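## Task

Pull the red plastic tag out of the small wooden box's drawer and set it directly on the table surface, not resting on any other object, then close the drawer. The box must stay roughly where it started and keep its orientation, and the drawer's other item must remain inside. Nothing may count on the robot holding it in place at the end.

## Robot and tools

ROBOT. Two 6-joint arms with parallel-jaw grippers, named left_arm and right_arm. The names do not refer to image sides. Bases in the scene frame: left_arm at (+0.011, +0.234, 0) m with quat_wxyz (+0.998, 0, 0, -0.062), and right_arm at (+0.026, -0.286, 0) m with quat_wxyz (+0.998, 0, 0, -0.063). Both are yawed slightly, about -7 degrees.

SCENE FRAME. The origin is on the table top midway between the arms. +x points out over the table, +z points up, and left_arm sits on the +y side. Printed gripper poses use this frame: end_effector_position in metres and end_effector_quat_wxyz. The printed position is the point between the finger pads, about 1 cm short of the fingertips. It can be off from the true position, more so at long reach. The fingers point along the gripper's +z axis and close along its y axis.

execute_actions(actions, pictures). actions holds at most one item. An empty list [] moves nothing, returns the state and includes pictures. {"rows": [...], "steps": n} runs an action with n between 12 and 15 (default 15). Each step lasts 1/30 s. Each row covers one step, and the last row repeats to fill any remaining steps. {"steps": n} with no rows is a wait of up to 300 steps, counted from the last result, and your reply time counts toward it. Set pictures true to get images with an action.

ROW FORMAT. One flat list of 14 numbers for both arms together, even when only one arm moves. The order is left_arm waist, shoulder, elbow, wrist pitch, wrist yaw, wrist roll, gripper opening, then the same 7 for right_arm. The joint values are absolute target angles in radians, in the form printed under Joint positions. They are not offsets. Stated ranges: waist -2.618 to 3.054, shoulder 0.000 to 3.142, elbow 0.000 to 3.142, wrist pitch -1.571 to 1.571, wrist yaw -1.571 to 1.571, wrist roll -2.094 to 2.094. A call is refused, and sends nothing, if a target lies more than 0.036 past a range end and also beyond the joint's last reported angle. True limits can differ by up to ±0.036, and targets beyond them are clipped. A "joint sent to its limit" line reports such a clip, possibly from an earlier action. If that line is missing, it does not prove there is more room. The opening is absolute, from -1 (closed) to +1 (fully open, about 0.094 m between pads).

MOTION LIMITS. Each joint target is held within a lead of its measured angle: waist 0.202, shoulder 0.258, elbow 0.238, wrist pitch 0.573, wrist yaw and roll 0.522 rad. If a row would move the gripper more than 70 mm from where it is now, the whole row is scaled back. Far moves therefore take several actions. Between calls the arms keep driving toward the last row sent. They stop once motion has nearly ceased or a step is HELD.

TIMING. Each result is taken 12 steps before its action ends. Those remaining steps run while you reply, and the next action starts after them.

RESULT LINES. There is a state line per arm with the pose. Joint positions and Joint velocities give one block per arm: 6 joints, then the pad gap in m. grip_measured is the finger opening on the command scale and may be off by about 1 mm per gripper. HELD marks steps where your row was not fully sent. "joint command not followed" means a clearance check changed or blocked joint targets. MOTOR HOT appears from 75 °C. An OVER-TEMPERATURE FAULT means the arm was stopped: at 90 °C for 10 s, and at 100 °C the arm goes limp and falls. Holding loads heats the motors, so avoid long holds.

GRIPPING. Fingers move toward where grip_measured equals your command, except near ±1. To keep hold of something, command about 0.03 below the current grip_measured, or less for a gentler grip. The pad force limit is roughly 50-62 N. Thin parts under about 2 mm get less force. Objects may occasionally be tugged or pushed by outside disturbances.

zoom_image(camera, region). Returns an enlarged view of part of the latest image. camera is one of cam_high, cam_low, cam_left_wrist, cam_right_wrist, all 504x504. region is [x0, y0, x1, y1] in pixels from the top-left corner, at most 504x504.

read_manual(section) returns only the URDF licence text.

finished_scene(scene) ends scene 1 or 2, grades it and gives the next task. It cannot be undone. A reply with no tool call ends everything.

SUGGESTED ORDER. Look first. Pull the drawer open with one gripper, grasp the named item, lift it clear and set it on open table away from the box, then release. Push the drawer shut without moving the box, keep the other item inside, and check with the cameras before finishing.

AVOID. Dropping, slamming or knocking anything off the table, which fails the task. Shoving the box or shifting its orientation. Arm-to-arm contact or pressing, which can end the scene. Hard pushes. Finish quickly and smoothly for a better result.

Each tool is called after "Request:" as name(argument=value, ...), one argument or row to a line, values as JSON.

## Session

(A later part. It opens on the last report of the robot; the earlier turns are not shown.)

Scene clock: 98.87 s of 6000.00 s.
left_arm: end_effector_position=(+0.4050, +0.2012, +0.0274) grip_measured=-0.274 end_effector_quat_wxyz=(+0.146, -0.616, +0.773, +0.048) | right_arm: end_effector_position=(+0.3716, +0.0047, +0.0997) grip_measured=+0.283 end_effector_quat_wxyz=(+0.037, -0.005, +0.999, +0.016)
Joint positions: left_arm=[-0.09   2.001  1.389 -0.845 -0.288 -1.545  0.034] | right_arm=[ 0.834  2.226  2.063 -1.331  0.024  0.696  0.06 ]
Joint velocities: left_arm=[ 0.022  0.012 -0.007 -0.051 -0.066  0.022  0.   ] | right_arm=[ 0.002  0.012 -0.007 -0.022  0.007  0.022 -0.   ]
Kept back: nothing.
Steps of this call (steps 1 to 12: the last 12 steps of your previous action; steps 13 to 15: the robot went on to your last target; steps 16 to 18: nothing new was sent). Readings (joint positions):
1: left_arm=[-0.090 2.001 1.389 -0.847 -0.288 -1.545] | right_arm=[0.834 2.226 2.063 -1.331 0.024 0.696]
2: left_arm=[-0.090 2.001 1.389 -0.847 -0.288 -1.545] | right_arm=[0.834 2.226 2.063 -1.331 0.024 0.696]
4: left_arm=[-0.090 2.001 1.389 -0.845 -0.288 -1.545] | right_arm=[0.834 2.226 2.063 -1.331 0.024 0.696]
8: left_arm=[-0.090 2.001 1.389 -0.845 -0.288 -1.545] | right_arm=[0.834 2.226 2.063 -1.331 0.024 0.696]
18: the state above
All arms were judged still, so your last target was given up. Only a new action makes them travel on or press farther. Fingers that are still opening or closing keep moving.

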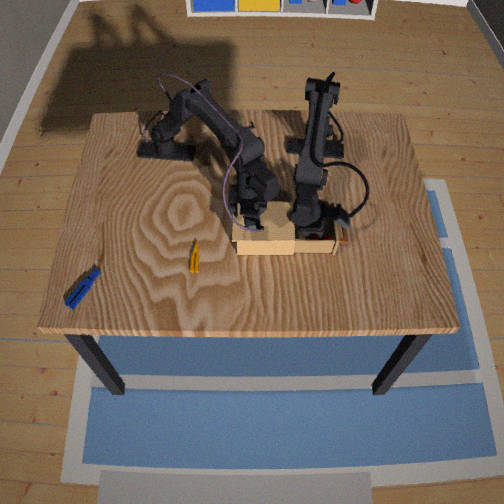

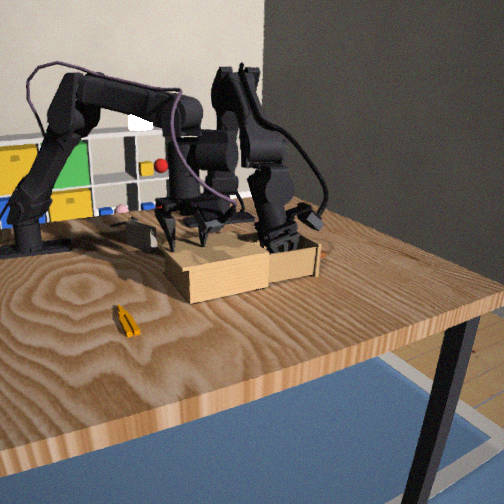

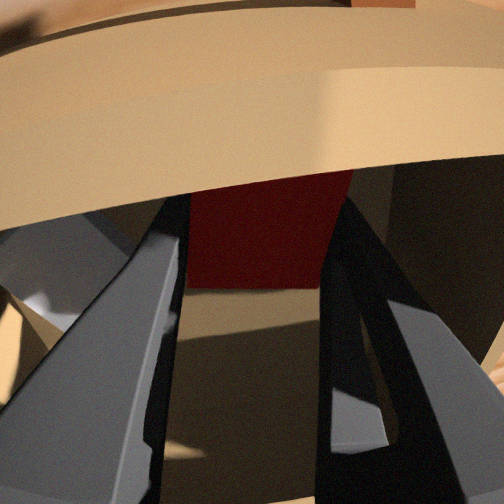

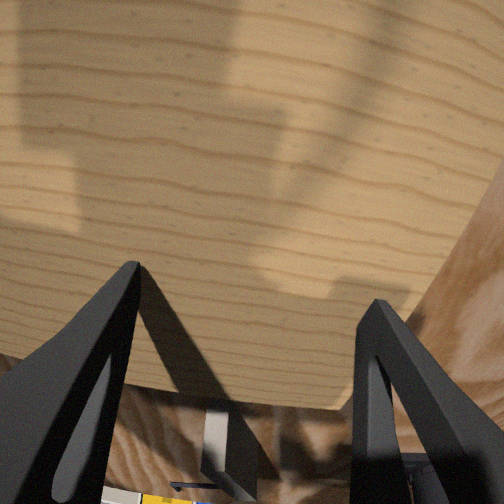

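Request:
execute_actions(
  actions=[
    {"rows":[[-0.092,1.995,1.39,-0.85,-0.3,-1.55,-0.36,0.84,2.28,2.05,-1.29,0,0.705,0.28],[-0.092,1.987,1.405,-0.87,-0.3,-1.55,-0.36,0.84,2.28,2.05,-1.29,0,0.705,0.28],[-0.092,1.98,1.42,-0.89,-0.3,-1.55,-0.36,0.84,2.28,2.05,-1.29,0,0.705,0.28],[-0.092,1.972,1.435,-0.915,-0.3,-1.55,-0.36,0.84,2.27,2.05,-1.29,0,0.705,0.28],[-0.092,1.964,1.45,-0.94,-0.3,-1.55,-0.36,0.84,2.26,2.05,-1.29,0,0.705,0.28],[-0.092,1.956,1.465,-0.965,-0.3,-1.55,-0.36,0.84,2.25,2.05,-1.29,0,0.705,0.28],[-0.092,1.948,1.48,-0.99,-0.3,-1.55,-0.36,0.84,2.24,2.05,-1.29,0,0.705,0.28],[-0.092,1.94,1.495,-1.015,-0.3,-1.55,-0.36,0.84,2.24,2.05,-1.29,0,0.705,0.28],[-0.092,1.932,1.51,-1.04,-0.3,-1.55,-0.36,0.84,2.24,2.05,-1.29,0,0.705,0.28],[-0.092,1.924,1.525,-1.065,-0.3,-1.55,-0.36,0.84,2.24,2.05,-1.29,0,0.705,0.28],[-0.092,1.916,1.545,-1.09,-0.3,-1.55,-0.36,0.84,2.24,2.05,-1.29,0,0.705,0.28],[-0.092,1.908,1.565,-1.115,-0.3,-1.55,-0.36,0.84,2.24,2.05,-1.29,0,0.705,0.28],[-0.092,1.9,1.585,-1.14,-0.3,-1.55,-0.36,0.84,2.24,2.05,-1.29,0,0.705,0.28],[-0.092,1.89,1.605,-1.165,-0.3,-1.55,-0.36,0.84,2.24,2.05,-1.29,0,0.705,0.28],[-0.092,1.88,1.625,-1.19,-0.3,-1.55,-0.36,0.84,2.24,2.05,-1.29,0,0.705,0.28]],"steps":15},
  ],
)

Request:
execute_actions(
  actions=[
    {"steps":22},
  ],
  pictures=true,
)

Scene clock: 100.47 s of 6000.00 s.
left_arm: end_effector_position=(+0.4045, +0.2013, +0.0273) grip_measured=-0.274 end_effector_quat_wxyz=(+0.145, -0.616, +0.773, +0.049) | right_arm: end_effector_position=(+0.3716, +0.0047, +0.0997) grip_measured=+0.283 end_effector_quat_wxyz=(+0.037, -0.005, +0.999, +0.016)
Joint positions: left_arm=[-0.09   2.001  1.389 -0.847 -0.288 -1.545  0.034] | right_arm=[ 0.834  2.226  2.063 -1.331  0.024  0.696  0.06 ]
Joint velocities: left_arm=[-0.002 -0.002 -0.002 -0.139  0.007 -0.007 -0.001] | right_arm=[ 0.007  0.002  0.002 -0.051  0.051 -0.051 -0.   ]
Steps of this call (steps 1 to 45: nothing new was sent; steps 46 to 48: the first 3 steps of this action). Readings (joint positions):
46: left_arm=[-0.090 2.001 1.389 -0.845 -0.288 -1.545] | right_arm=[0.834 2.226 2.063 -1.331 0.024 0.696]
47: left_arm=[-0.090 2.001 1.389 -0.845 -0.288 -1.545] | right_arm=[0.834 2.226 2.063 -1.331 0.024 0.696]
48: the state above

Scene clock: 101.20 s of 6000.00 s.
left_arm: end_effector_position=(+0.3970, +0.2023, +0.1154) grip_measured=-0.274 end_effector_quat_wxyz=(+0.146, -0.616, +0.773, +0.045) | right_arm: end_effector_position=(+0.3718, +0.0048, +0.1008) grip_measured=+0.283 end_effector_quat_wxyz=(+0.038, -0.005, +0.999, +0.017)
Joint positions: left_arm=[-0.09   1.895  1.6   -1.158 -0.284 -1.545  0.034] | right_arm=[ 0.834  2.223  2.063 -1.33   0.024  0.696  0.06 ]
Joint velocities: left_arm=[-0.022  0.002  0.007 -0.095  0.037 -0.037  0.   ] | right_arm=[ 0.012 -0.007 -0.007  0.007  0.007 -0.022  0.   ]
Kept back: nothing.
Steps of this call (steps 1 to 12: the last 12 steps of your previous action; steps 13 to 22: the robot went on to your last target). Readings (joint positions):
1: left_arm=[-0.090 2.001 1.391 -0.854 -0.287 -1.545] | right_arm=[0.834 2.226 2.063 -1.331 0.024 0.696]
2: left_arm=[-0.090 2.001 1.396 -0.866 -0.285 -1.545] | right_arm=[0.834 2.225 2.063 -1.331 0.024 0.696]
4: left_arm=[-0.090 2.001 1.417 -0.900 -0.284 -1.545] | right_arm=[0.834 2.223 2.063 -1.330 0.024 0.696]
8: left_arm=[-0.090 1.980 1.476 -0.980 -0.284 -1.545] | right_arm=[0.834 2.223 2.063 -1.330 0.024 0.696]
22: the state above

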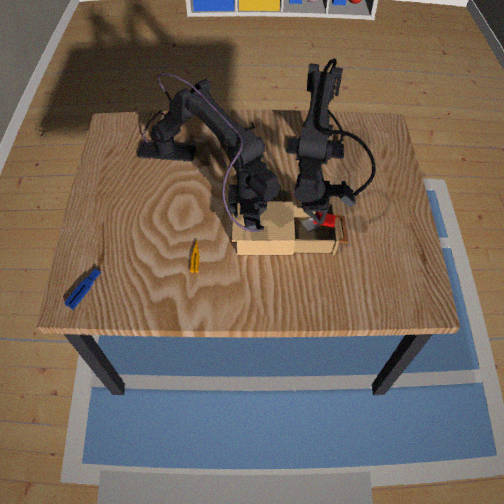

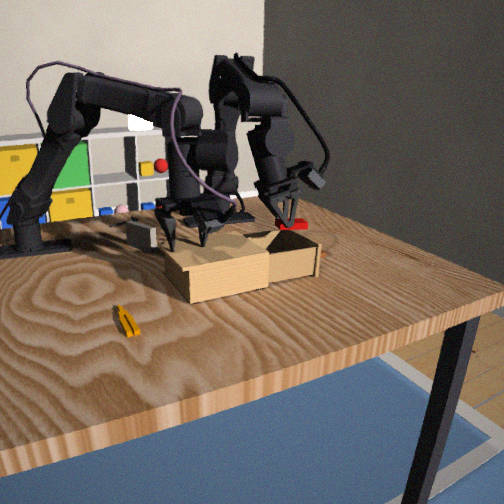

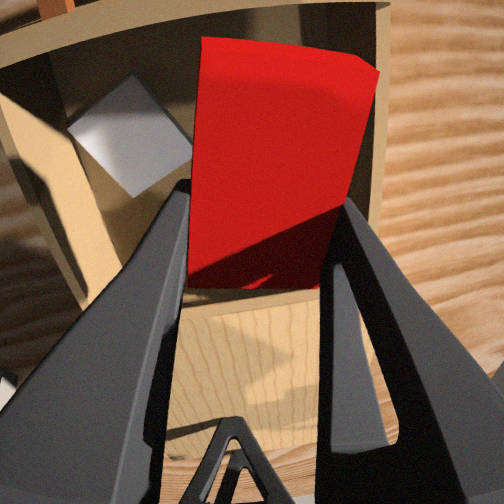

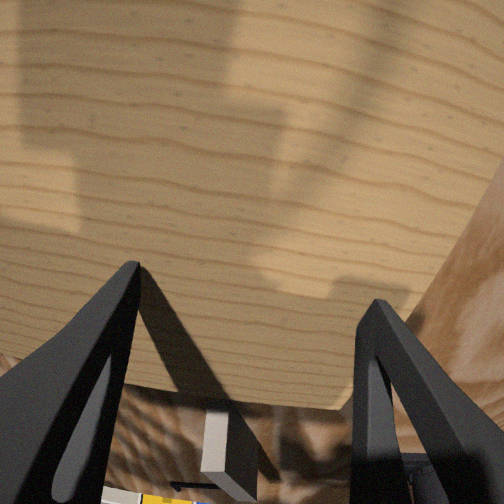

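Request:
execute_actions(
  actions=[
    {"rows":[[-0.05,1.88,1.625,-1.19,-0.3,-1.55,-0.36,0.84,2.24,2.05,-1.29,0,0.705,0.28],[0.0,1.88,1.625,-1.19,-0.3,-1.55,-0.36,0.84,2.24,2.05,-1.29,0,0.705,0.28],[0.05,1.88,1.625,-1.19,-0.3,-1.55,-0.36,0.84,2.24,2.05,-1.29,0,0.705,0.28],[0.1,1.88,1.625,-1.19,-0.3,-1.55,-0.36,0.84,2.24,2.05,-1.29,0,0.705,0.28],[0.15,1.88,1.625,-1.19,-0.3,-1.55,-0.36,0.84,2.24,2.05,-1.29,0,0.705,0.28],[0.2,1.88,1.625,-1.19,-0.3,-1.55,-0.36,0.84,2.24,2.05,-1.29,0,0.705,0.28],[0.25,1.88,1.625,-1.19,-0.3,-1.55,-0.36,0.84,2.24,2.05,-1.29,0,0.705,0.28],[0.3,1.88,1.625,-1.19,-0.3,-1.55,-0.36,0.84,2.24,2.05,-1.29,0,0.705,0.28],[0.35,1.88,1.625,-1.19,-0.3,-1.55,-0.36,0.84,2.24,2.05,-1.29,0,0.705,0.28],[0.4,1.88,1.625,-1.19,-0.3,-1.55,-0.36,0.84,2.24,2.05,-1.29,0,0.705,0.28],[0.45,1.88,1.625,-1.19,-0.3,-1.55,-0.36,0.84,2.24,2.05,-1.29,0,0.705,0.28],[0.5,1.88,1.625,-1.19,-0.3,-1.55,-0.36,0.84,2.24,2.05,-1.29,0,0.705,0.28],[0.55,1.88,1.625,-1.19,-0.3,-1.55,-0.36,0.84,2.24,2.05,-1.29,0,0.705,0.28],[0.6,1.88,1.625,-1.19,-0.3,-1.55,-0.36,0.84,2.24,2.05,-1.29,0,0.705,0.28],[0.62,1.88,1.625,-1.19,-0.3,-1.55,-0.36,0.84,2.24,2.05,-1.29,0,0.705,0.28]],"steps":15},
  ],
)

Request:
execute_actions(
  actions=[
    {"steps":18},
  ],
  pictures=true,
)

Scene clock: 104.07 s of 6000.00 s.
left_arm: end_effector_position=(+0.3950, +0.2143, +0.1146) grip_measured=-0.274 end_effector_quat_wxyz=(-0.138, +0.629, -0.763, -0.049) | right_arm: end_effector_position=(+0.3718, +0.0048, +0.1008) grip_measured=+0.283 end_effector_quat_wxyz=(+0.038, -0.005, +0.999, +0.017)
Joint positions: left_arm=[-0.056  1.895  1.6   -1.169 -0.274 -1.545  0.034] | right_arm=[ 0.834  2.223  2.063 -1.33   0.024  0.696  0.06 ]
Joint velocities: left_arm=[ 0.716 -0.002  0.007 -0.066  0.168  0.007  0.   ] | right_arm=[ 0.007 -0.012 -0.007  0.051 -0.051 -0.007 -0.001]
Steps of this call (steps 1 to 30: the robot went on to your last target; steps 31 to 83: nothing new was sent; steps 84 to 86: the first 3 steps of this action). Readings (joint positions):
84: left_arm=[-0.087 1.895 1.600 -1.169 -0.283 -1.545] | right_arm=[0.834 2.223 2.063 -1.330 0.024 0.696]
85: left_arm=[-0.077 1.895 1.600 -1.169 -0.279 -1.545] | right_arm=[0.834 2.223 2.063 -1.330 0.024 0.696]
86: the state above

Scene clock: 104.67 s of 6000.00 s.
left_arm: end_effector_position=(+0.3160, +0.4685, +0.1155) grip_measured=-0.274 end_effector_quat_wxyz=(-0.117, +0.851, -0.501, -0.102) | right_arm: end_effector_position=(+0.3718, +0.0048, +0.1008) grip_measured=+0.283 end_effector_quat_wxyz=(+0.038, -0.005, +0.999, +0.017)
Joint positions: left_arm=[ 0.642  1.895  1.6   -1.171 -0.294 -1.545  0.034] | right_arm=[ 0.834  2.223  2.063 -1.33   0.024  0.696  0.06 ]
Joint velocities: left_arm=[-0.168 -0.017 -0.027 -0.007  0.007 -0.022  0.001] | right_arm=[-0.007  0.017  0.002  0.022 -0.051  0.022 -0.001]
Kept back: nothing.
Steps of this call (steps 1 to 12: the last 12 steps of your previous action; steps 13 to 18: the robot went on to your last target). Readings (joint positions):
1: left_arm=[-0.023 1.895 1.600 -1.169 -0.270 -1.545] | right_arm=[0.834 2.223 2.063 -1.330 0.024 0.696]
2: left_arm=[0.022 1.895 1.600 -1.169 -0.268 -1.545] | right_arm=[0.834 2.223 2.063 -1.330 0.024 0.696]
4: left_arm=[0.134 1.895 1.600 -1.169 -0.268 -1.545] | right_arm=[0.834 2.223 2.063 -1.330 0.024 0.696]
8: left_arm=[0.369 1.895 1.600 -1.169 -0.274 -1.545] | right_arm=[0.834 2.223 2.063 -1.330 0.024 0.696]
18: the state above

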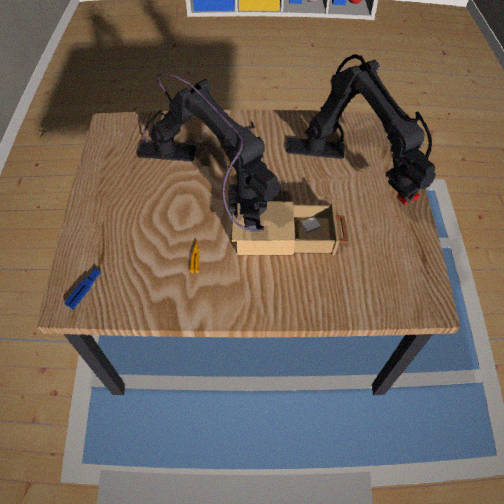

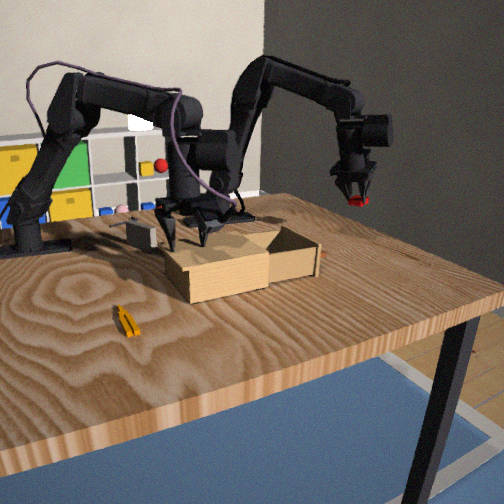

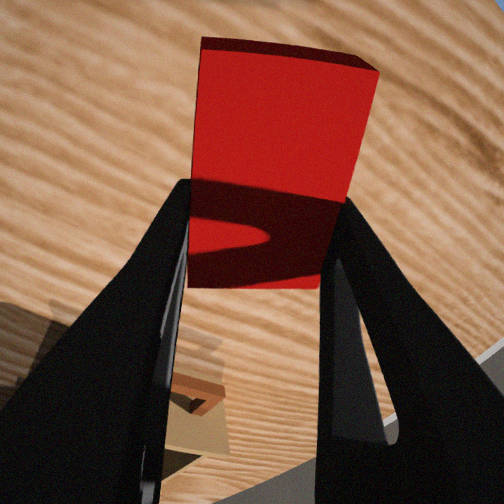

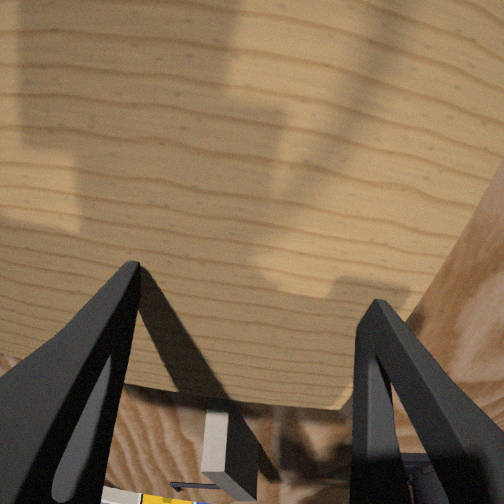

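Request:
execute_actions(
  actions=[
    {"rows":[[0.61,1.89,1.61,-1.165,-0.3,-1.55,-0.36,0.84,2.24,2.05,-1.29,0,0.705,0.28],[0.6,1.9,1.59,-1.135,-0.3,-1.55,-0.36,0.84,2.24,2.05,-1.29,0,0.705,0.28],[0.59,1.91,1.57,-1.105,-0.3,-1.55,-0.36,0.84,2.24,2.05,-1.29,0,0.705,0.28],[0.58,1.92,1.55,-1.075,-0.3,-1.55,-0.36,0.84,2.24,2.05,-1.29,0,0.705,0.28],[0.57,1.93,1.53,-1.045,-0.3,-1.55,-0.36,0.84,2.24,2.05,-1.29,0,0.705,0.28],[0.57,1.94,1.51,-1.015,-0.3,-1.55,-0.36,0.84,2.24,2.05,-1.29,0,0.705,0.28],[0.57,1.95,1.49,-0.985,-0.3,-1.55,-0.36,0.84,2.24,2.05,-1.29,0,0.705,0.28],[0.57,1.96,1.47,-0.955,-0.3,-1.55,-0.36,0.84,2.24,2.05,-1.29,0,0.705,0.28],[0.57,1.97,1.45,-0.925,-0.3,-1.55,-0.36,0.84,2.24,2.05,-1.29,0,0.705,0.28],[0.57,1.98,1.435,-0.9,-0.3,-1.55,-0.36,0.84,2.24,2.05,-1.29,0,0.705,0.28],[0.57,1.99,1.42,-0.875,-0.3,-1.55,-0.36,0.84,2.24,2.05,-1.29,0,0.705,0.28]],"steps":15},
  ],
)

Request:
execute_actions(
  actions=[
    {"steps":20},
  ],
  pictures=true,
)

Scene clock: 106.00 s of 6000.00 s.
left_arm: end_effector_position=(+0.3230, +0.4614, +0.1146) grip_measured=-0.274 end_effector_quat_wxyz=(-0.120, +0.846, -0.511, -0.097) | right_arm: end_effector_position=(+0.3718, +0.0048, +0.1008) grip_measured=+0.283 end_effector_quat_wxyz=(+0.038, -0.005, +0.999, +0.017)
Joint positions: left_arm=[ 0.618  1.896  1.597 -1.162 -0.29  -1.545  0.034] | right_arm=[ 0.834  2.223  2.063 -1.33   0.024  0.696  0.06 ]
Joint velocities: left_arm=[-0.12   0.007 -0.129  0.33  -0.022 -0.066 -0.001] | right_arm=[ 0.027 -0.032 -0.022  0.051 -0.037  0.037  0.   ]
Steps of this call (steps 1 to 30: the robot went on to your last target; steps 31 to 37: nothing new was sent; steps 38 to 40: the first 3 steps of this action). Readings (joint positions):
38: left_arm=[0.624 1.895 1.600 -1.171 -0.290 -1.545] | right_arm=[0.834 2.223 2.063 -1.330 0.024 0.696]
39: left_arm=[0.622 1.895 1.600 -1.170 -0.290 -1.545] | right_arm=[0.834 2.223 2.063 -1.330 0.024 0.696]
40: the state above

Scene clock: 106.67 s of 6000.00 s.
left_arm: end_effector_position=(+0.3393, +0.4484, +0.0295) grip_measured=-0.274 end_effector_quat_wxyz=(-0.108, +0.833, -0.533, -0.101) | right_arm: end_effector_position=(+0.3718, +0.0048, +0.1008) grip_measured=+0.283 end_effector_quat_wxyz=(+0.038, -0.005, +0.999, +0.017)
Joint positions: left_arm=[ 0.571  2.012  1.419 -0.897 -0.286 -1.545  0.034] | right_arm=[ 0.834  2.223  2.063 -1.33   0.024  0.696  0.06 ]
Joint velocities: left_arm=[-0.002 -0.012 -0.002  0.022  0.095 -0.037 -0.001] | right_arm=[-0.012 -0.002  0.012  0.007  0.022  0.037  0.   ]
Kept back: nothing.
Steps of this call (steps 1 to 12: the last 12 steps of your previous action; steps 13 to 20: the robot went on to your last target). Readings (joint positions):
1: left_arm=[0.612 1.896 1.590 -1.148 -0.290 -1.545] | right_arm=[0.834 2.223 2.063 -1.330 0.024 0.696]
2: left_arm=[0.603 1.898 1.577 -1.130 -0.290 -1.545] | right_arm=[0.834 2.223 2.063 -1.330 0.024 0.696]
4: left_arm=[0.585 1.910 1.544 -1.087 -0.290 -1.545] | right_arm=[0.834 2.223 2.063 -1.330 0.024 0.696]
8: left_arm=[0.571 1.965 1.462 -0.988 -0.288 -1.545] | right_arm=[0.834 2.223 2.063 -1.330 0.024 0.696]
20: the state above

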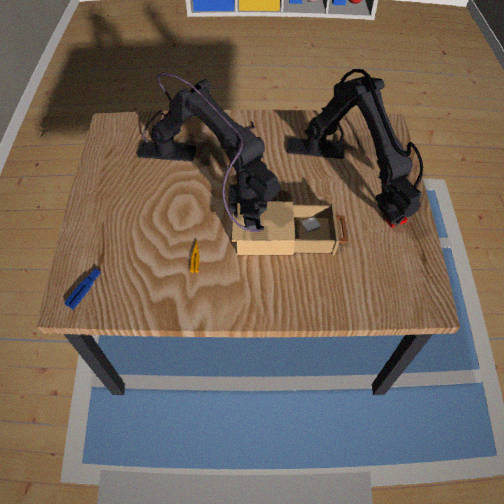

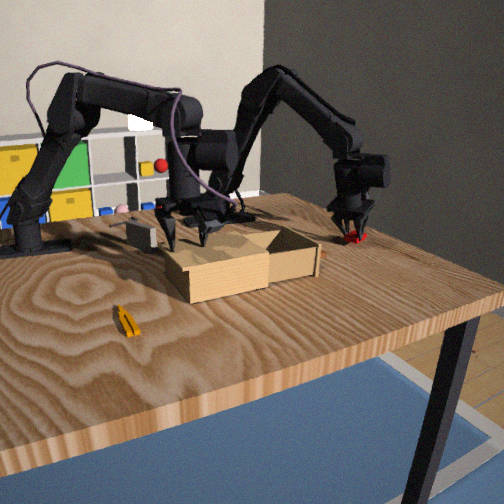

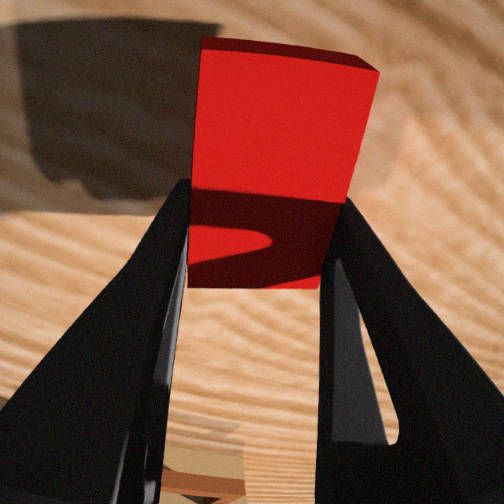

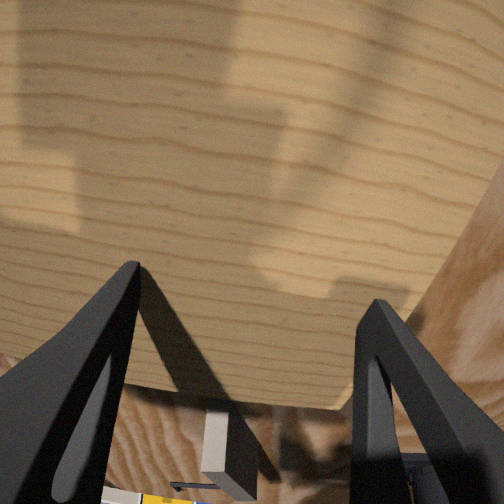

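Request:
execute_actions(
  actions=[
    {"rows":[[0.57,1.993,1.415,-0.868,-0.3,-1.55,-0.36,0.84,2.24,2.05,-1.29,0,0.705,0.28],[0.57,1.996,1.41,-0.861,-0.3,-1.55,-0.36,0.84,2.24,2.05,-1.29,0,0.705,0.28],[0.57,1.999,1.405,-0.854,-0.3,-1.55,-0.36,0.84,2.24,2.05,-1.29,0,0.705,0.28],[0.57,2.002,1.4,-0.847,-0.3,-1.55,-0.36,0.84,2.24,2.05,-1.29,0,0.705,0.28],[0.57,2.005,1.395,-0.84,-0.3,-1.55,-0.36,0.84,2.24,2.05,-1.29,0,0.705,0.28],[0.57,2.005,1.39,-0.835,-0.3,-1.55,-0.36,0.84,2.24,2.05,-1.29,0,0.705,0.28],[0.57,2.005,1.39,-0.835,-0.3,-1.55,-0.36,0.84,2.24,2.05,-1.29,0,0.705,0.28],[0.57,2.005,1.39,-0.835,-0.3,-1.55,-0.36,0.84,2.24,2.05,-1.29,0,0.705,0.28],[0.57,2.005,1.39,-0.835,-0.3,-1.55,-0.36,0.84,2.24,2.05,-1.29,0,0.705,0.28],[0.57,2.005,1.39,-0.835,-0.3,-1.55,-0.2,0.84,2.24,2.05,-1.29,0,0.705,0.28],[0.57,2.005,1.39,-0.835,-0.3,-1.55,0.1,0.84,2.27,2.04,-1.29,0,0.705,0.28],[0.57,2.005,1.39,-0.835,-0.3,-1.55,0.1,0.84,2.3,2.03,-1.29,0,0.705,0.28],[0.57,2.005,1.39,-0.835,-0.3,-1.55,0.1,0.84,2.33,2.03,-1.29,0,0.705,0.28]],"steps":15},
  ],
)

Request:
execute_actions(
  actions=[
    {"steps":18},
  ],
  pictures=true,
)

Scene clock: 107.93 s of 6000.00 s.
left_arm: end_effector_position=(+0.3418, +0.4496, +0.0298) grip_measured=-0.274 end_effector_quat_wxyz=(-0.113, +0.833, -0.533, -0.098) | right_arm: end_effector_position=(+0.3718, +0.0048, +0.1008) grip_measured=+0.283 end_effector_quat_wxyz=(+0.038, -0.005, +0.999, +0.017)
Joint positions: left_arm=[ 0.571  2.012  1.419 -0.885 -0.286 -1.545  0.034] | right_arm=[ 0.834  2.223  2.063 -1.33   0.024  0.696  0.06 ]
Joint velocities: left_arm=[ 0.007 -0.007 -0.002  0.066 -0.022 -0.022  0.   ] | right_arm=[-0.002 -0.012  0.012  0.022  0.007 -0.037  0.   ]
Steps of this call (steps 1 to 30: the robot went on to your last target; steps 31 to 35: nothing new was sent; steps 36 to 38: the first 3 steps of this action). Readings (joint positions):
36: left_arm=[0.571 2.012 1.419 -0.890 -0.286 -1.545] | right_arm=[0.834 2.223 2.063 -1.330 0.024 0.696]
37: left_arm=[0.571 2.012 1.419 -0.888 -0.286 -1.545] | right_arm=[0.834 2.223 2.063 -1.330 0.024 0.696]
38: the state above

Scene clock: 108.53 s of 6000.00 s.
left_arm: end_effector_position=(+0.3442, +0.4508, +0.0262) grip_measured=+0.098 end_effector_quat_wxyz=(-0.120, +0.833, -0.531, -0.093) | right_arm: end_effector_position=(+0.3716, +0.0047, +0.0990) grip_measured=+0.283 end_effector_quat_wxyz=(+0.037, -0.005, +0.999, +0.015)
Joint positions: left_arm=[ 0.571  2.012  1.402 -0.851 -0.286 -1.545  0.052] | right_arm=[ 0.834  2.228  2.063 -1.331  0.024  0.696  0.06 ]
Joint velocities: left_arm=[ 0.002 -0.007 -0.017 -0.007  0.007  0.007 -0.   ] | right_arm=[-0.002 -0.017 -0.002 -0.037  0.007 -0.022 -0.001]
Kept back: nothing.
Steps of this call (steps 1 to 12: the last 12 steps of your previous action; steps 13 to 18: the robot went on to your last target). Readings (joint positions):
1: left_arm=[0.571 2.012 1.419 -0.881 -0.286 -1.545] | right_arm=[0.834 2.223 2.063 -1.330 0.024 0.696]
2: left_arm=[0.571 2.012 1.419 -0.877 -0.286 -1.545] | right_arm=[0.834 2.223 2.063 -1.330 0.024 0.696]
4: left_arm=[0.571 2.012 1.413 -0.864 -0.286 -1.545] | right_arm=[0.834 2.223 2.063 -1.330 0.024 0.696]
8: left_arm=[0.571 2.012 1.402 -0.857 -0.286 -1.545] | right_arm=[0.834 2.223 2.063 -1.330 0.024 0.696]
18: the state above

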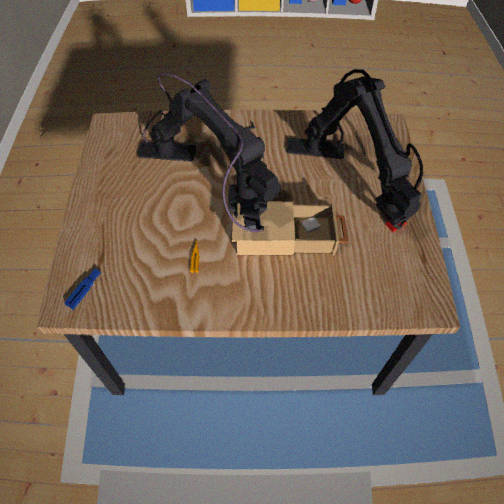

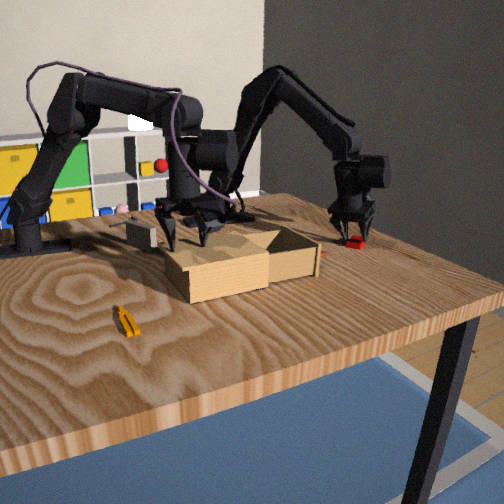

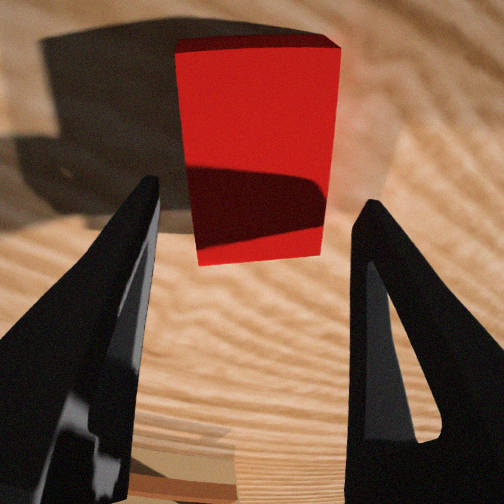

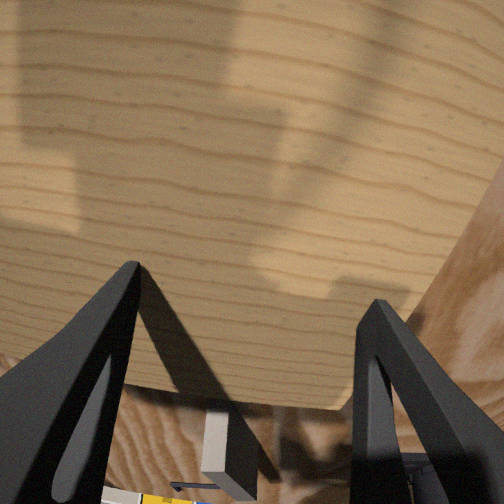

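Request:
execute_actions(
  actions=[
    {"rows":[[0.57,1.995,1.41,-0.865,-0.3,-1.55,0.1,0.84,2.33,2.03,-1.29,0,0.705,0.28],[0.57,1.985,1.43,-0.895,-0.3,-1.55,0.1,0.84,2.33,2.03,-1.29,0,0.705,0.28],[0.57,1.975,1.45,-0.925,-0.3,-1.55,0.1,0.84,2.33,2.03,-1.29,0,0.705,0.28],[0.57,1.965,1.47,-0.955,-0.3,-1.55,0.1,0.84,2.33,2.03,-1.29,0,0.705,0.28],[0.57,1.955,1.49,-0.985,-0.3,-1.55,0.1,0.84,2.33,2.03,-1.29,0,0.705,0.28],[0.56,1.955,1.515,-1.015,-0.28,-1.5,0.1,0.84,2.33,2.03,-1.29,0,0.705,0.28],[0.54,1.96,1.54,-1.045,-0.24,-1.35,0,0.84,2.33,2.03,-1.29,0,0.705,0.28],[0.51,1.965,1.565,-1.075,-0.2,-1.15,-0.2,0.84,2.33,2.03,-1.29,0,0.705,0.28],[0.48,1.97,1.585,-1.105,-0.16,-0.95,-0.4,0.84,2.33,2.03,-1.29,0,0.705,0.28],[0.45,1.975,1.6,-1.13,-0.12,-0.75,-0.6,0.84,2.33,2.03,-1.29,0,0.705,0.28],[0.42,1.98,1.615,-1.15,-0.08,-0.55,-0.8,0.84,2.33,2.03,-1.29,0,0.705,0.28],[0.39,1.99,1.63,-1.17,-0.04,-0.35,-1,0.84,2.33,2.03,-1.29,0,0.705,0.28],[0.37,2.0,1.64,-1.185,0,-0.2,-1,0.84,2.33,2.03,-1.29,0,0.705,0.28],[0.35,2.005,1.645,-1.195,0,-0.05,-1,0.84,2.33,2.03,-1.29,0,0.705,0.28],[0.34,2.005,1.645,-1.2,0,0.05,-1,0.84,2.33,2.03,-1.29,0,0.705,0.28]],"steps":15},
  ],
)

Request:
execute_actions(
  actions=[
    {"rows":[[0.34,2.005,1.645,-1.2,0,0.05,-1,0.84,2.33,2.03,-1.29,0,0.705,0.28],[0.34,2.005,1.645,-1.2,0,0.05,-1,0.84,2.33,2.03,-1.29,0,0.705,0.28],[0.34,2.01,1.635,-1.19,0,0.05,-1,0.84,2.33,2.03,-1.29,0,0.705,0.28],[0.34,2.015,1.625,-1.175,0,0.05,-1,0.84,2.33,2.03,-1.29,0,0.705,0.28],[0.34,2.02,1.615,-1.16,0,0.05,-1,0.84,2.33,2.03,-1.29,0,0.705,0.28],[0.34,2.025,1.605,-1.145,0,0.05,-1,0.84,2.33,2.03,-1.29,0,0.705,0.28],[0.34,2.03,1.595,-1.13,0,0.05,-1,0.84,2.33,2.03,-1.29,0,0.705,0.28],[0.34,2.035,1.585,-1.115,0,0.05,-1,0.84,2.33,2.03,-1.29,0,0.705,0.28],[0.34,2.04,1.575,-1.1,0,0.05,-1,0.84,2.33,2.03,-1.29,0,0.705,0.28],[0.34,2.045,1.565,-1.09,0,0.05,-1,0.84,2.33,2.03,-1.29,0,0.705,0.28],[0.34,2.05,1.555,-1.08,0,0.05,-1,0.84,2.33,2.03,-1.29,0,0.705,0.28],[0.34,2.052,1.546,-1.075,0,0.05,-1,0.84,2.33,2.03,-1.29,0,0.705,0.28]],"steps":15},
  ],
)

Request:
execute_actions(
  actions=[
    {"steps":20},
  ],
  pictures=true,
)

Scene clock: 110.93 s of 6000.00 s.
left_arm: end_effector_position=(+0.3429, +0.4501, +0.0266) grip_measured=+0.098 end_effector_quat_wxyz=(-0.117, +0.833, -0.532, -0.095) | right_arm: end_effector_position=(+0.3716, +0.0047, +0.0990) grip_measured=+0.283 end_effector_quat_wxyz=(+0.037, -0.005, +0.999, +0.015)
Joint positions: left_arm=[ 0.571  2.012  1.404 -0.86  -0.286 -1.545  0.052] | right_arm=[ 0.834  2.228  2.063 -1.331  0.024  0.696  0.06 ]
Joint velocities: left_arm=[-0.017 -0.002  0.095 -0.403 -0.081 -0.095  0.002] | right_arm=[-0.002 -0.037 -0.017 -0.081  0.007 -0.125  0.001]
Steps of this call (steps 1 to 15: the robot went on to your last target; steps 16 to 69: nothing new was sent; steps 70 to 72: the first 3 steps of this action). Readings (joint positions):
70: left_arm=[0.571 2.012 1.402 -0.850 -0.286 -1.545] | right_arm=[0.834 2.228 2.063 -1.331 0.024 0.696]
71: left_arm=[0.571 2.012 1.402 -0.852 -0.286 -1.545] | right_arm=[0.834 2.228 2.063 -1.331 0.024 0.696]
72: the state above

Scene clock: 111.43 s of 6000.00 s.
left_arm: end_effector_position=(+0.3940, +0.3165, +0.0718) grip_measured=-0.990 end_effector_quat_wxyz=(+0.025, -0.322, +0.946, +0.013) | right_arm: end_effector_position=(+0.3716, +0.0047, +0.0990) grip_measured=+0.283 end_effector_quat_wxyz=(+0.037, -0.005, +0.999, +0.015)
Joint positions: left_arm=[ 0.318  2.007  1.615 -1.134 -0.033 -0.462  0.   ] | right_arm=[ 0.834  2.228  2.063 -1.331  0.024  0.696  0.06 ]
Joint velocities: left_arm=[-0.208 -0.007 -0.017 -0.388  0.432  2.85  -0.   ] | right_arm=[ 0.002 -0.012  0.012 -0.022 -0.066 -0.007  0.   ]
Steps of this call (steps 1 to 12: the last 12 steps of your previous action; steps 13 to 15: the first 3 steps of this action). Readings (joint positions):
13: left_arm=[0.346 2.007 1.614 -1.111 -0.067 -0.662] | right_arm=[0.834 2.228 2.063 -1.331 0.024 0.696]
14: left_arm=[0.328 2.007 1.615 -1.123 -0.048 -0.562] | right_arm=[0.834 2.228 2.063 -1.331 0.024 0.696]
15: the state above

Scene clock: 112.10 s of 6000.00 s.
left_arm: end_effector_position=(+0.3793, +0.3153, +0.0363) grip_measured=-0.990 end_effector_quat_wxyz=(-0.020, -0.086, +0.996, +0.002) | right_arm: end_effector_position=(+0.3716, +0.0047, +0.0990) grip_measured=+0.283 end_effector_quat_wxyz=(+0.037, -0.005, +0.999, +0.015)
Joint positions: left_arm=[ 0.334  2.061  1.552 -1.102 -0.009  0.037  0.   ] | right_arm=[ 0.834  2.228  2.063 -1.331  0.024  0.696  0.06 ]
Joint velocities: left_arm=[-0.002 -0.002  0.002  0.037  0.051  0.095 -0.   ] | right_arm=[-0.012 -0.017  0.012 -0.051 -0.007 -0.022  0.   ]
Kept back: nothing.
Steps of this call (steps 1 to 12: the last 12 steps of your previous action; steps 13 to 20: the robot went on to your last target). Readings (joint positions):
1: left_arm=[0.316 2.007 1.615 -1.143 -0.023 -0.364] | right_arm=[0.834 2.228 2.063 -1.331 0.024 0.696]
2: left_arm=[0.317 2.009 1.615 -1.146 -0.017 -0.282] | right_arm=[0.834 2.228 2.063 -1.331 0.024 0.696]
4: left_arm=[0.325 2.014 1.615 -1.146 -0.012 -0.164] | right_arm=[0.834 2.228 2.063 -1.331 0.024 0.696]
8: left_arm=[0.334 2.031 1.588 -1.126 -0.011 -0.042] | right_arm=[0.834 2.228 2.063 -1.331 0.024 0.696]
20: the state above

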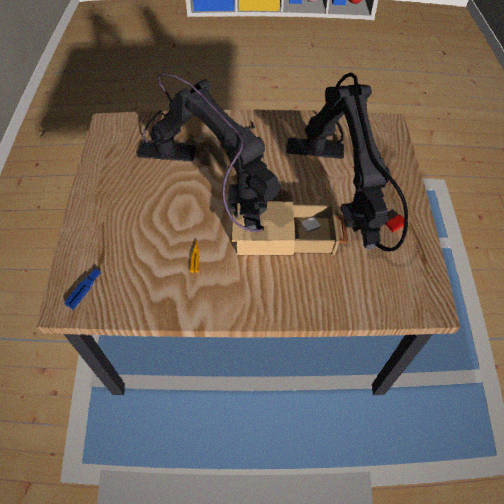

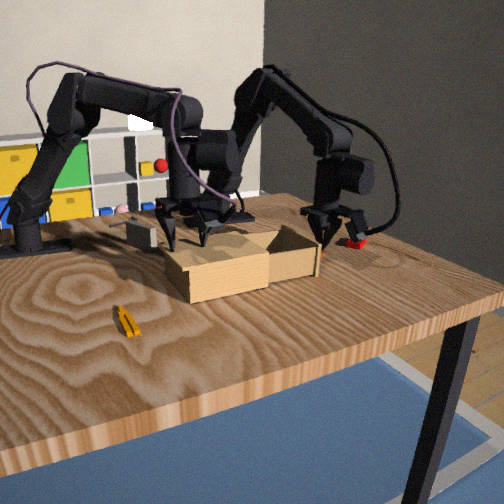

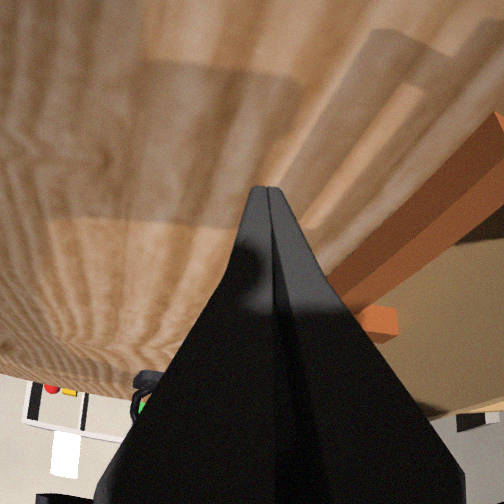

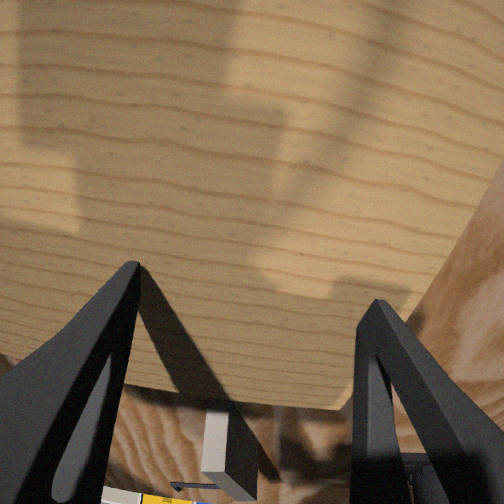

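Request:
execute_actions(
  actions=[
    {"rows":[[0.328,2.055,1.546,-1.075,0.01,0.05,-1,0.84,2.33,2.03,-1.29,0,0.705,0.28],[0.316,2.055,1.546,-1.075,0.02,0.05,-1,0.84,2.33,2.03,-1.29,0,0.705,0.28],[0.304,2.055,1.546,-1.075,0.03,0.05,-1,0.84,2.33,2.03,-1.29,0,0.705,0.28],[0.292,2.055,1.546,-1.075,0.04,0.05,-1,0.84,2.33,2.03,-1.29,0,0.705,0.28],[0.28,2.055,1.546,-1.075,0.05,0.05,-1,0.84,2.33,2.03,-1.29,0,0.705,0.28],[0.268,2.055,1.546,-1.075,0.06,0.05,-1,0.84,2.33,2.03,-1.29,0,0.705,0.28],[0.256,2.055,1.546,-1.075,0.07,0.04,-1,0.84,2.33,2.03,-1.29,0,0.705,0.28],[0.244,2.055,1.546,-1.075,0.08,0.03,-1,0.84,2.33,2.03,-1.29,0,0.705,0.28],[0.232,2.055,1.546,-1.075,0.09,0.02,-1,0.84,2.33,2.03,-1.29,0,0.705,0.28],[0.22,2.055,1.546,-1.075,0.1,0.01,-1,0.84,2.33,2.03,-1.29,0,0.705,0.28],[0.208,2.055,1.546,-1.075,0.1,0.0,-1,0.84,2.33,2.03,-1.29,0,0.705,0.28],[0.196,2.055,1.546,-1.075,0.1,-0.01,-1,0.84,2.33,2.03,-1.29,0,0.705,0.28],[0.184,2.055,1.546,-1.075,0.1,-0.02,-1,0.84,2.33,2.03,-1.29,0,0.705,0.28],[0.172,2.055,1.546,-1.075,0.1,-0.03,-1,0.84,2.33,2.03,-1.29,0,0.705,0.28],[0.16,2.055,1.546,-1.075,0.1,-0.04,-1,0.84,2.33,2.03,-1.29,0,0.705,0.28]],"steps":15},
  ],
)

Request:
execute_actions(
  actions=[
    {"rows":[[0.148,2.055,1.546,-1.075,0.1,-0.05,-1,0.84,2.33,2.03,-1.29,0,0.705,0.28],[0.136,2.055,1.546,-1.075,0.1,-0.06,-1,0.84,2.33,2.03,-1.29,0,0.705,0.28],[0.124,2.055,1.546,-1.075,0.1,-0.07,-1,0.84,2.33,2.03,-1.29,0,0.705,0.28],[0.112,2.055,1.546,-1.075,0.1,-0.08,-1,0.84,2.33,2.03,-1.29,0,0.705,0.28],[0.1,2.055,1.546,-1.075,0.1,-0.09,-1,0.84,2.33,2.03,-1.29,0,0.705,0.28],[0.088,2.055,1.546,-1.075,0.1,-0.1,-1,0.84,2.33,2.03,-1.29,0,0.705,0.28],[0.076,2.055,1.546,-1.075,0.1,-0.11,-1,0.84,2.33,2.03,-1.29,0,0.705,0.28],[0.064,2.055,1.546,-1.075,0.1,-0.12,-1,0.84,2.33,2.03,-1.29,0,0.705,0.28],[0.052,2.055,1.546,-1.075,0.1,-0.13,-1,0.84,2.33,2.03,-1.29,0,0.705,0.28],[0.04,2.055,1.546,-1.075,0.1,-0.14,-1,0.84,2.33,2.03,-1.29,0,0.705,0.28],[0.03,2.055,1.546,-1.075,0.1,-0.14,-1,0.84,2.33,2.03,-1.29,0,0.705,0.28],[0.02,2.055,1.546,-1.075,0.1,-0.14,-1,0.84,2.33,2.03,-1.29,0,0.705,0.28],[0.01,2.055,1.546,-1.075,0.1,-0.14,-1,0.84,2.33,2.03,-1.29,0,0.705,0.28],[0.0,2.055,1.546,-1.075,0.1,-0.14,-1,0.84,2.33,2.03,-1.29,0,0.705,0.28]],"steps":15},
  ],
)

Request:
execute_actions(
  actions=[
    {"steps":22},
  ],
  pictures=true,
)

Scene clock: 115.10 s of 6000.00 s.
left_arm: end_effector_position=(+0.3806, +0.3132, +0.0363) grip_measured=-0.990 end_effector_quat_wxyz=(-0.018, -0.082, +0.996, -0.001) | right_arm: end_effector_position=(+0.3716, +0.0047, +0.0990) grip_measured=+0.283 end_effector_quat_wxyz=(+0.037, -0.005, +0.999, +0.015)
Joint positions: left_arm=[ 0.331  2.061  1.552 -1.098 -0.002  0.042  0.   ] | right_arm=[ 0.834  2.228  2.063 -1.331  0.024  0.696  0.06 ]
Joint velocities: left_arm=[-0.066 -0.002 -0.012  0.022  0.066 -0.095 -0.001] | right_arm=[-0.007 -0.007 -0.002 -0.022  0.051  0.022  0.001]
Steps of this call (steps 1 to 30: the robot went on to your last target; steps 31 to 87: nothing new was sent; steps 88 to 90: the first 3 steps of this action). Readings (joint positions):
88: left_arm=[0.334 2.061 1.552 -1.098 -0.008 0.042] | right_arm=[0.834 2.228 2.063 -1.331 0.024 0.696]
89: left_arm=[0.333 2.061 1.552 -1.098 -0.005 0.042] | right_arm=[0.834 2.228 2.063 -1.331 0.024 0.696]
90: the state above

Scene clock: 115.60 s of 6000.00 s.
left_arm: end_effector_position=(+0.3873, +0.2886, +0.0373) grip_measured=-0.991 end_effector_quat_wxyz=(-0.017, -0.050, +0.997, +0.053) | right_arm: end_effector_position=(+0.3716, +0.0047, +0.0990) grip_measured=+0.283 end_effector_quat_wxyz=(+0.037, -0.005, +0.999, +0.015)
Joint positions: left_arm=[ 0.215  2.061  1.552 -1.091 -0.107 -0.013  0.   ] | right_arm=[ 0.834  2.228  2.063 -1.331  0.024  0.696  0.06 ]
Joint velocities: left_arm=[-0.222  0.002  0.007 -0.022 -0.359 -0.3   -0.001] | right_arm=[ 0.002  0.007  0.002  0.037  0.007 -0.007  0.   ]
Steps of this call (steps 1 to 12: the last 12 steps of your previous action; steps 13 to 15: the first 3 steps of this action). Readings (joint positions):
13: left_arm=[0.232 2.061 1.552 -1.091 -0.078 0.003] | right_arm=[0.834 2.228 2.063 -1.331 0.024 0.696]
14: left_arm=[0.224 2.061 1.552 -1.091 -0.093 -0.005] | right_arm=[0.834 2.228 2.063 -1.331 0.024 0.696]
15: the state above

Scene clock: 116.33 s of 6000.00 s.
left_arm: end_effector_position=(+0.3855, +0.2465, +0.0394) grip_measured=-0.991 end_effector_quat_wxyz=(-0.020, -0.027, +0.995, +0.093) | right_arm: end_effector_position=(+0.3716, +0.0047, +0.0990) grip_measured=+0.283 end_effector_quat_wxyz=(+0.037, -0.005, +0.999, +0.015)
Joint positions: left_arm=[ 0.068  2.061  1.552 -1.118 -0.182 -0.116  0.   ] | right_arm=[ 0.834  2.228  2.063 -1.331  0.024  0.696  0.06 ]
Joint velocities: left_arm=[-0.002 -0.022  0.017 -0.037  0.051 -0.007 -0.001] | right_arm=[ 0.002 -0.002 -0.007  0.007 -0.007 -0.007 -0.   ]
Kept back: nothing.
Steps of this call (steps 1 to 12: the last 12 steps of your previous action; steps 13 to 22: the robot went on to your last target). Readings (joint positions):
1: left_arm=[0.206 2.061 1.552 -1.091 -0.121 -0.021] | right_arm=[0.834 2.228 2.063 -1.331 0.024 0.696]
2: left_arm=[0.197 2.061 1.552 -1.092 -0.134 -0.029] | right_arm=[0.834 2.228 2.063 -1.331 0.024 0.696]
4: left_arm=[0.178 2.061 1.552 -1.096 -0.154 -0.047] | right_arm=[0.834 2.228 2.063 -1.331 0.024 0.696]
8: left_arm=[0.131 2.061 1.552 -1.108 -0.174 -0.083] | right_arm=[0.834 2.228 2.063 -1.331 0.024 0.696]
22: the state above

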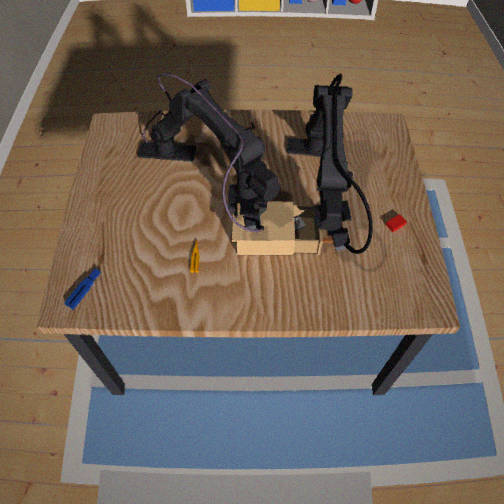

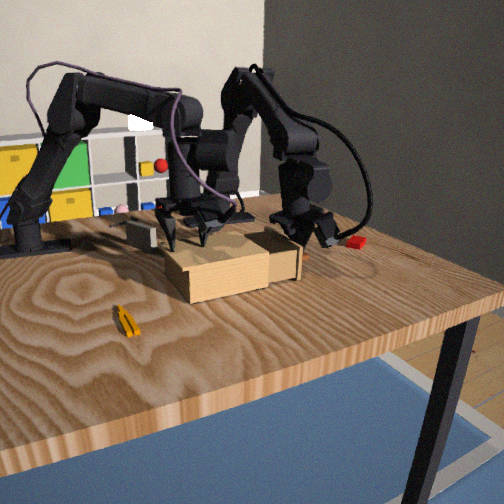

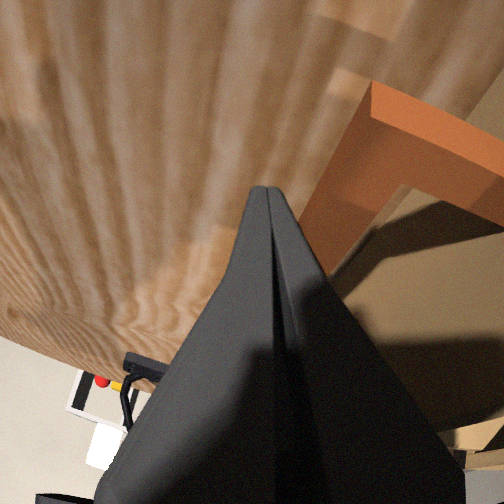

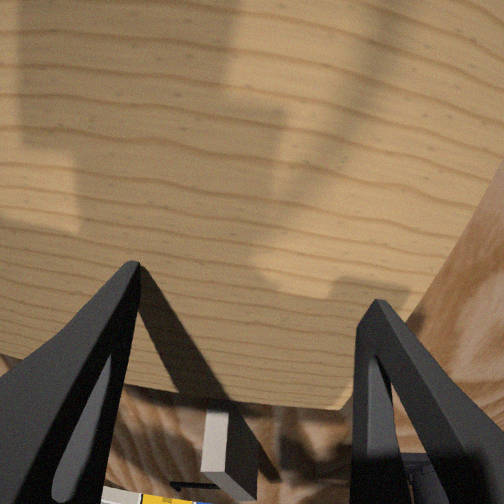

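Request:
execute_actions(
  actions=[
    {"rows":[[0.06,2.05,1.54,-1.075,0.1,-0.12,-1,0.84,2.33,2.03,-1.29,0,0.705,0.28],[0.06,2.045,1.533,-1.073,0.12,-0.12,-1,0.84,2.33,2.03,-1.29,0,0.705,0.28],[0.06,2.04,1.525,-1.07,0.14,-0.12,-1,0.84,2.33,2.03,-1.29,0,0.705,0.28],[0.055,2.035,1.518,-1.068,0.16,-0.12,-1,0.84,2.33,2.03,-1.29,0,0.705,0.28],[0.05,2.03,1.51,-1.065,0.18,-0.13,-1,0.84,2.33,2.03,-1.29,0,0.705,0.28],[0.045,2.03,1.51,-1.065,0.2,-0.13,-1,0.84,2.33,2.03,-1.29,0,0.705,0.28],[0.04,2.03,1.51,-1.065,0.22,-0.14,-1,0.84,2.33,2.03,-1.29,0,0.705,0.28],[0.032,2.03,1.51,-1.065,0.24,-0.14,-1,0.84,2.33,2.03,-1.29,0,0.705,0.28],[0.024,2.03,1.51,-1.065,0.26,-0.15,-1,0.84,2.33,2.03,-1.29,0,0.705,0.28],[0.016,2.03,1.51,-1.065,0.28,-0.15,-1,0.84,2.33,2.03,-1.29,0,0.705,0.28],[0.008,2.03,1.51,-1.065,0.3,-0.16,-1,0.84,2.33,2.03,-1.29,0,0.705,0.28],[0.0,2.03,1.51,-1.065,0.3,-0.16,-1,0.84,2.33,2.03,-1.29,0,0.705,0.28],[-0.008,2.03,1.51,-1.065,0.3,-0.16,-1,0.84,2.33,2.03,-1.29,0,0.705,0.28],[-0.016,2.03,1.51,-1.065,0.3,-0.16,-1,0.84,2.33,2.03,-1.29,0,0.705,0.28],[-0.024,2.03,1.51,-1.065,0.3,-0.16,-1,0.84,2.33,2.03,-1.29,0,0.705,0.28]],"steps":15},
  ],
)

Request:
execute_actions(
  actions=[
    {"steps":24},
  ],
  pictures=true,
)

Scene clock: 118.63 s of 6000.00 s.
left_arm: end_effector_position=(+0.3853, +0.2471, +0.0396) grip_measured=-0.991 end_effector_quat_wxyz=(-0.020, -0.037, +0.996, +0.075) | right_arm: end_effector_position=(+0.3716, +0.0047, +0.0990) grip_measured=+0.283 end_effector_quat_wxyz=(+0.037, -0.005, +0.999, +0.015)
Joint positions: left_arm=[ 0.087  2.057  1.552 -1.117 -0.146 -0.116  0.   ] | right_arm=[ 0.834  2.228  2.063 -1.331  0.024  0.696  0.06 ]
Joint velocities: left_arm=[ 0.222 -0.051  0.007 -0.051  0.52  -0.051 -0.002] | right_arm=[-0.002  0.007 -0.017 -0.081  0.066 -0.007 -0.   ]
Steps of this call (steps 1 to 15: the robot went on to your last target; steps 16 to 66: nothing new was sent; steps 67 to 69: the first 3 steps of this action). Readings (joint positions):
67: left_arm=[0.072 2.061 1.552 -1.118 -0.179 -0.117] | right_arm=[0.834 2.228 2.063 -1.331 0.024 0.696]
68: left_arm=[0.079 2.060 1.552 -1.118 -0.164 -0.116] | right_arm=[0.834 2.228 2.063 -1.331 0.024 0.696]
69: the state above

Scene clock: 119.43 s of 6000.00 s.
left_arm: end_effector_position=(+0.3844, +0.1750, +0.0400) grip_measured=-0.991 end_effector_quat_wxyz=(-0.018, -0.017, +0.998, -0.051) | right_arm: end_effector_position=(+0.3716, +0.0046, +0.0990) grip_measured=+0.283 end_effector_quat_wxyz=(+0.037, -0.005, +0.999, +0.015)
Joint positions: left_arm=[ 0.014  2.044  1.538 -1.087  0.106 -0.144  0.   ] | right_arm=[ 0.834  2.228  2.063 -1.331  0.025  0.697  0.06 ]
Joint velocities: left_arm=[-0.012 -0.017  0.022 -0.037  0.007 -0.007 -0.   ] | right_arm=[ 0.027 -0.017 -0.002  0.051 -0.022 -0.007  0.   ]
Kept back: nothing.
Steps of this call (steps 1 to 12: the last 12 steps of your previous action; steps 13 to 24: the robot went on to your last target). Readings (joint positions):
1: left_arm=[0.093 2.056 1.551 -1.116 -0.127 -0.116] | right_arm=[0.834 2.228 2.063 -1.331 0.024 0.696]
2: left_arm=[0.098 2.053 1.547 -1.112 -0.115 -0.116] | right_arm=[0.834 2.228 2.063 -1.331 0.024 0.696]
4: left_arm=[0.101 2.047 1.540 -1.105 -0.083 -0.117] | right_arm=[0.834 2.228 2.063 -1.331 0.024 0.696]
8: left_arm=[0.085 2.044 1.538 -1.102 -0.001 -0.126] | right_arm=[0.834 2.228 2.063 -1.331 0.024 0.696]
24: the state above

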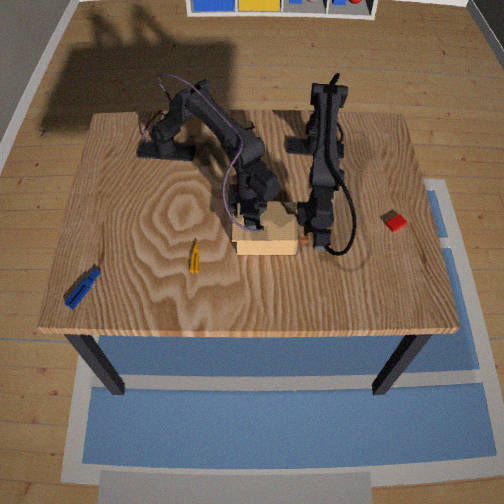

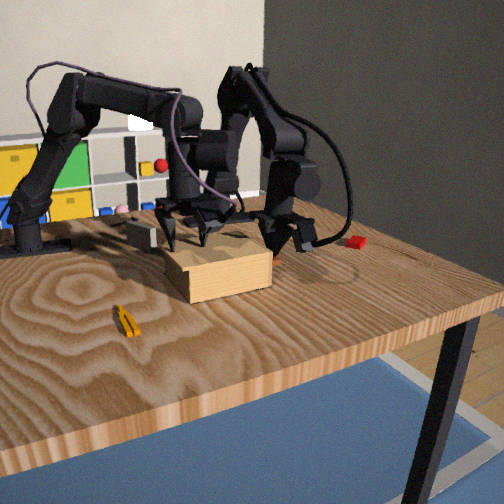

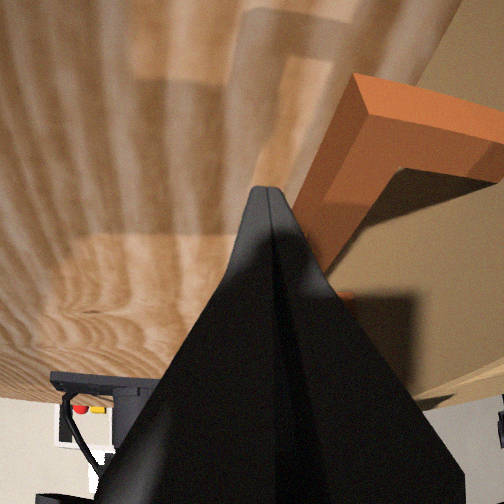

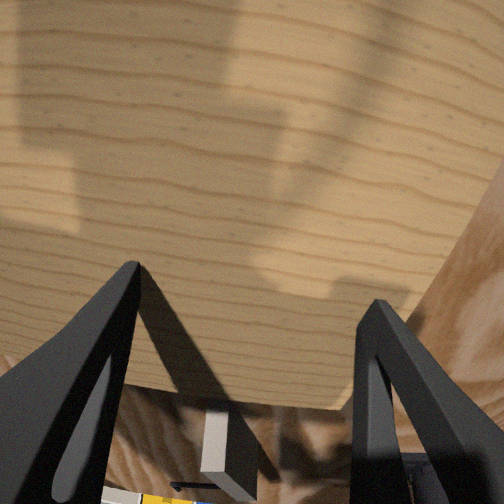

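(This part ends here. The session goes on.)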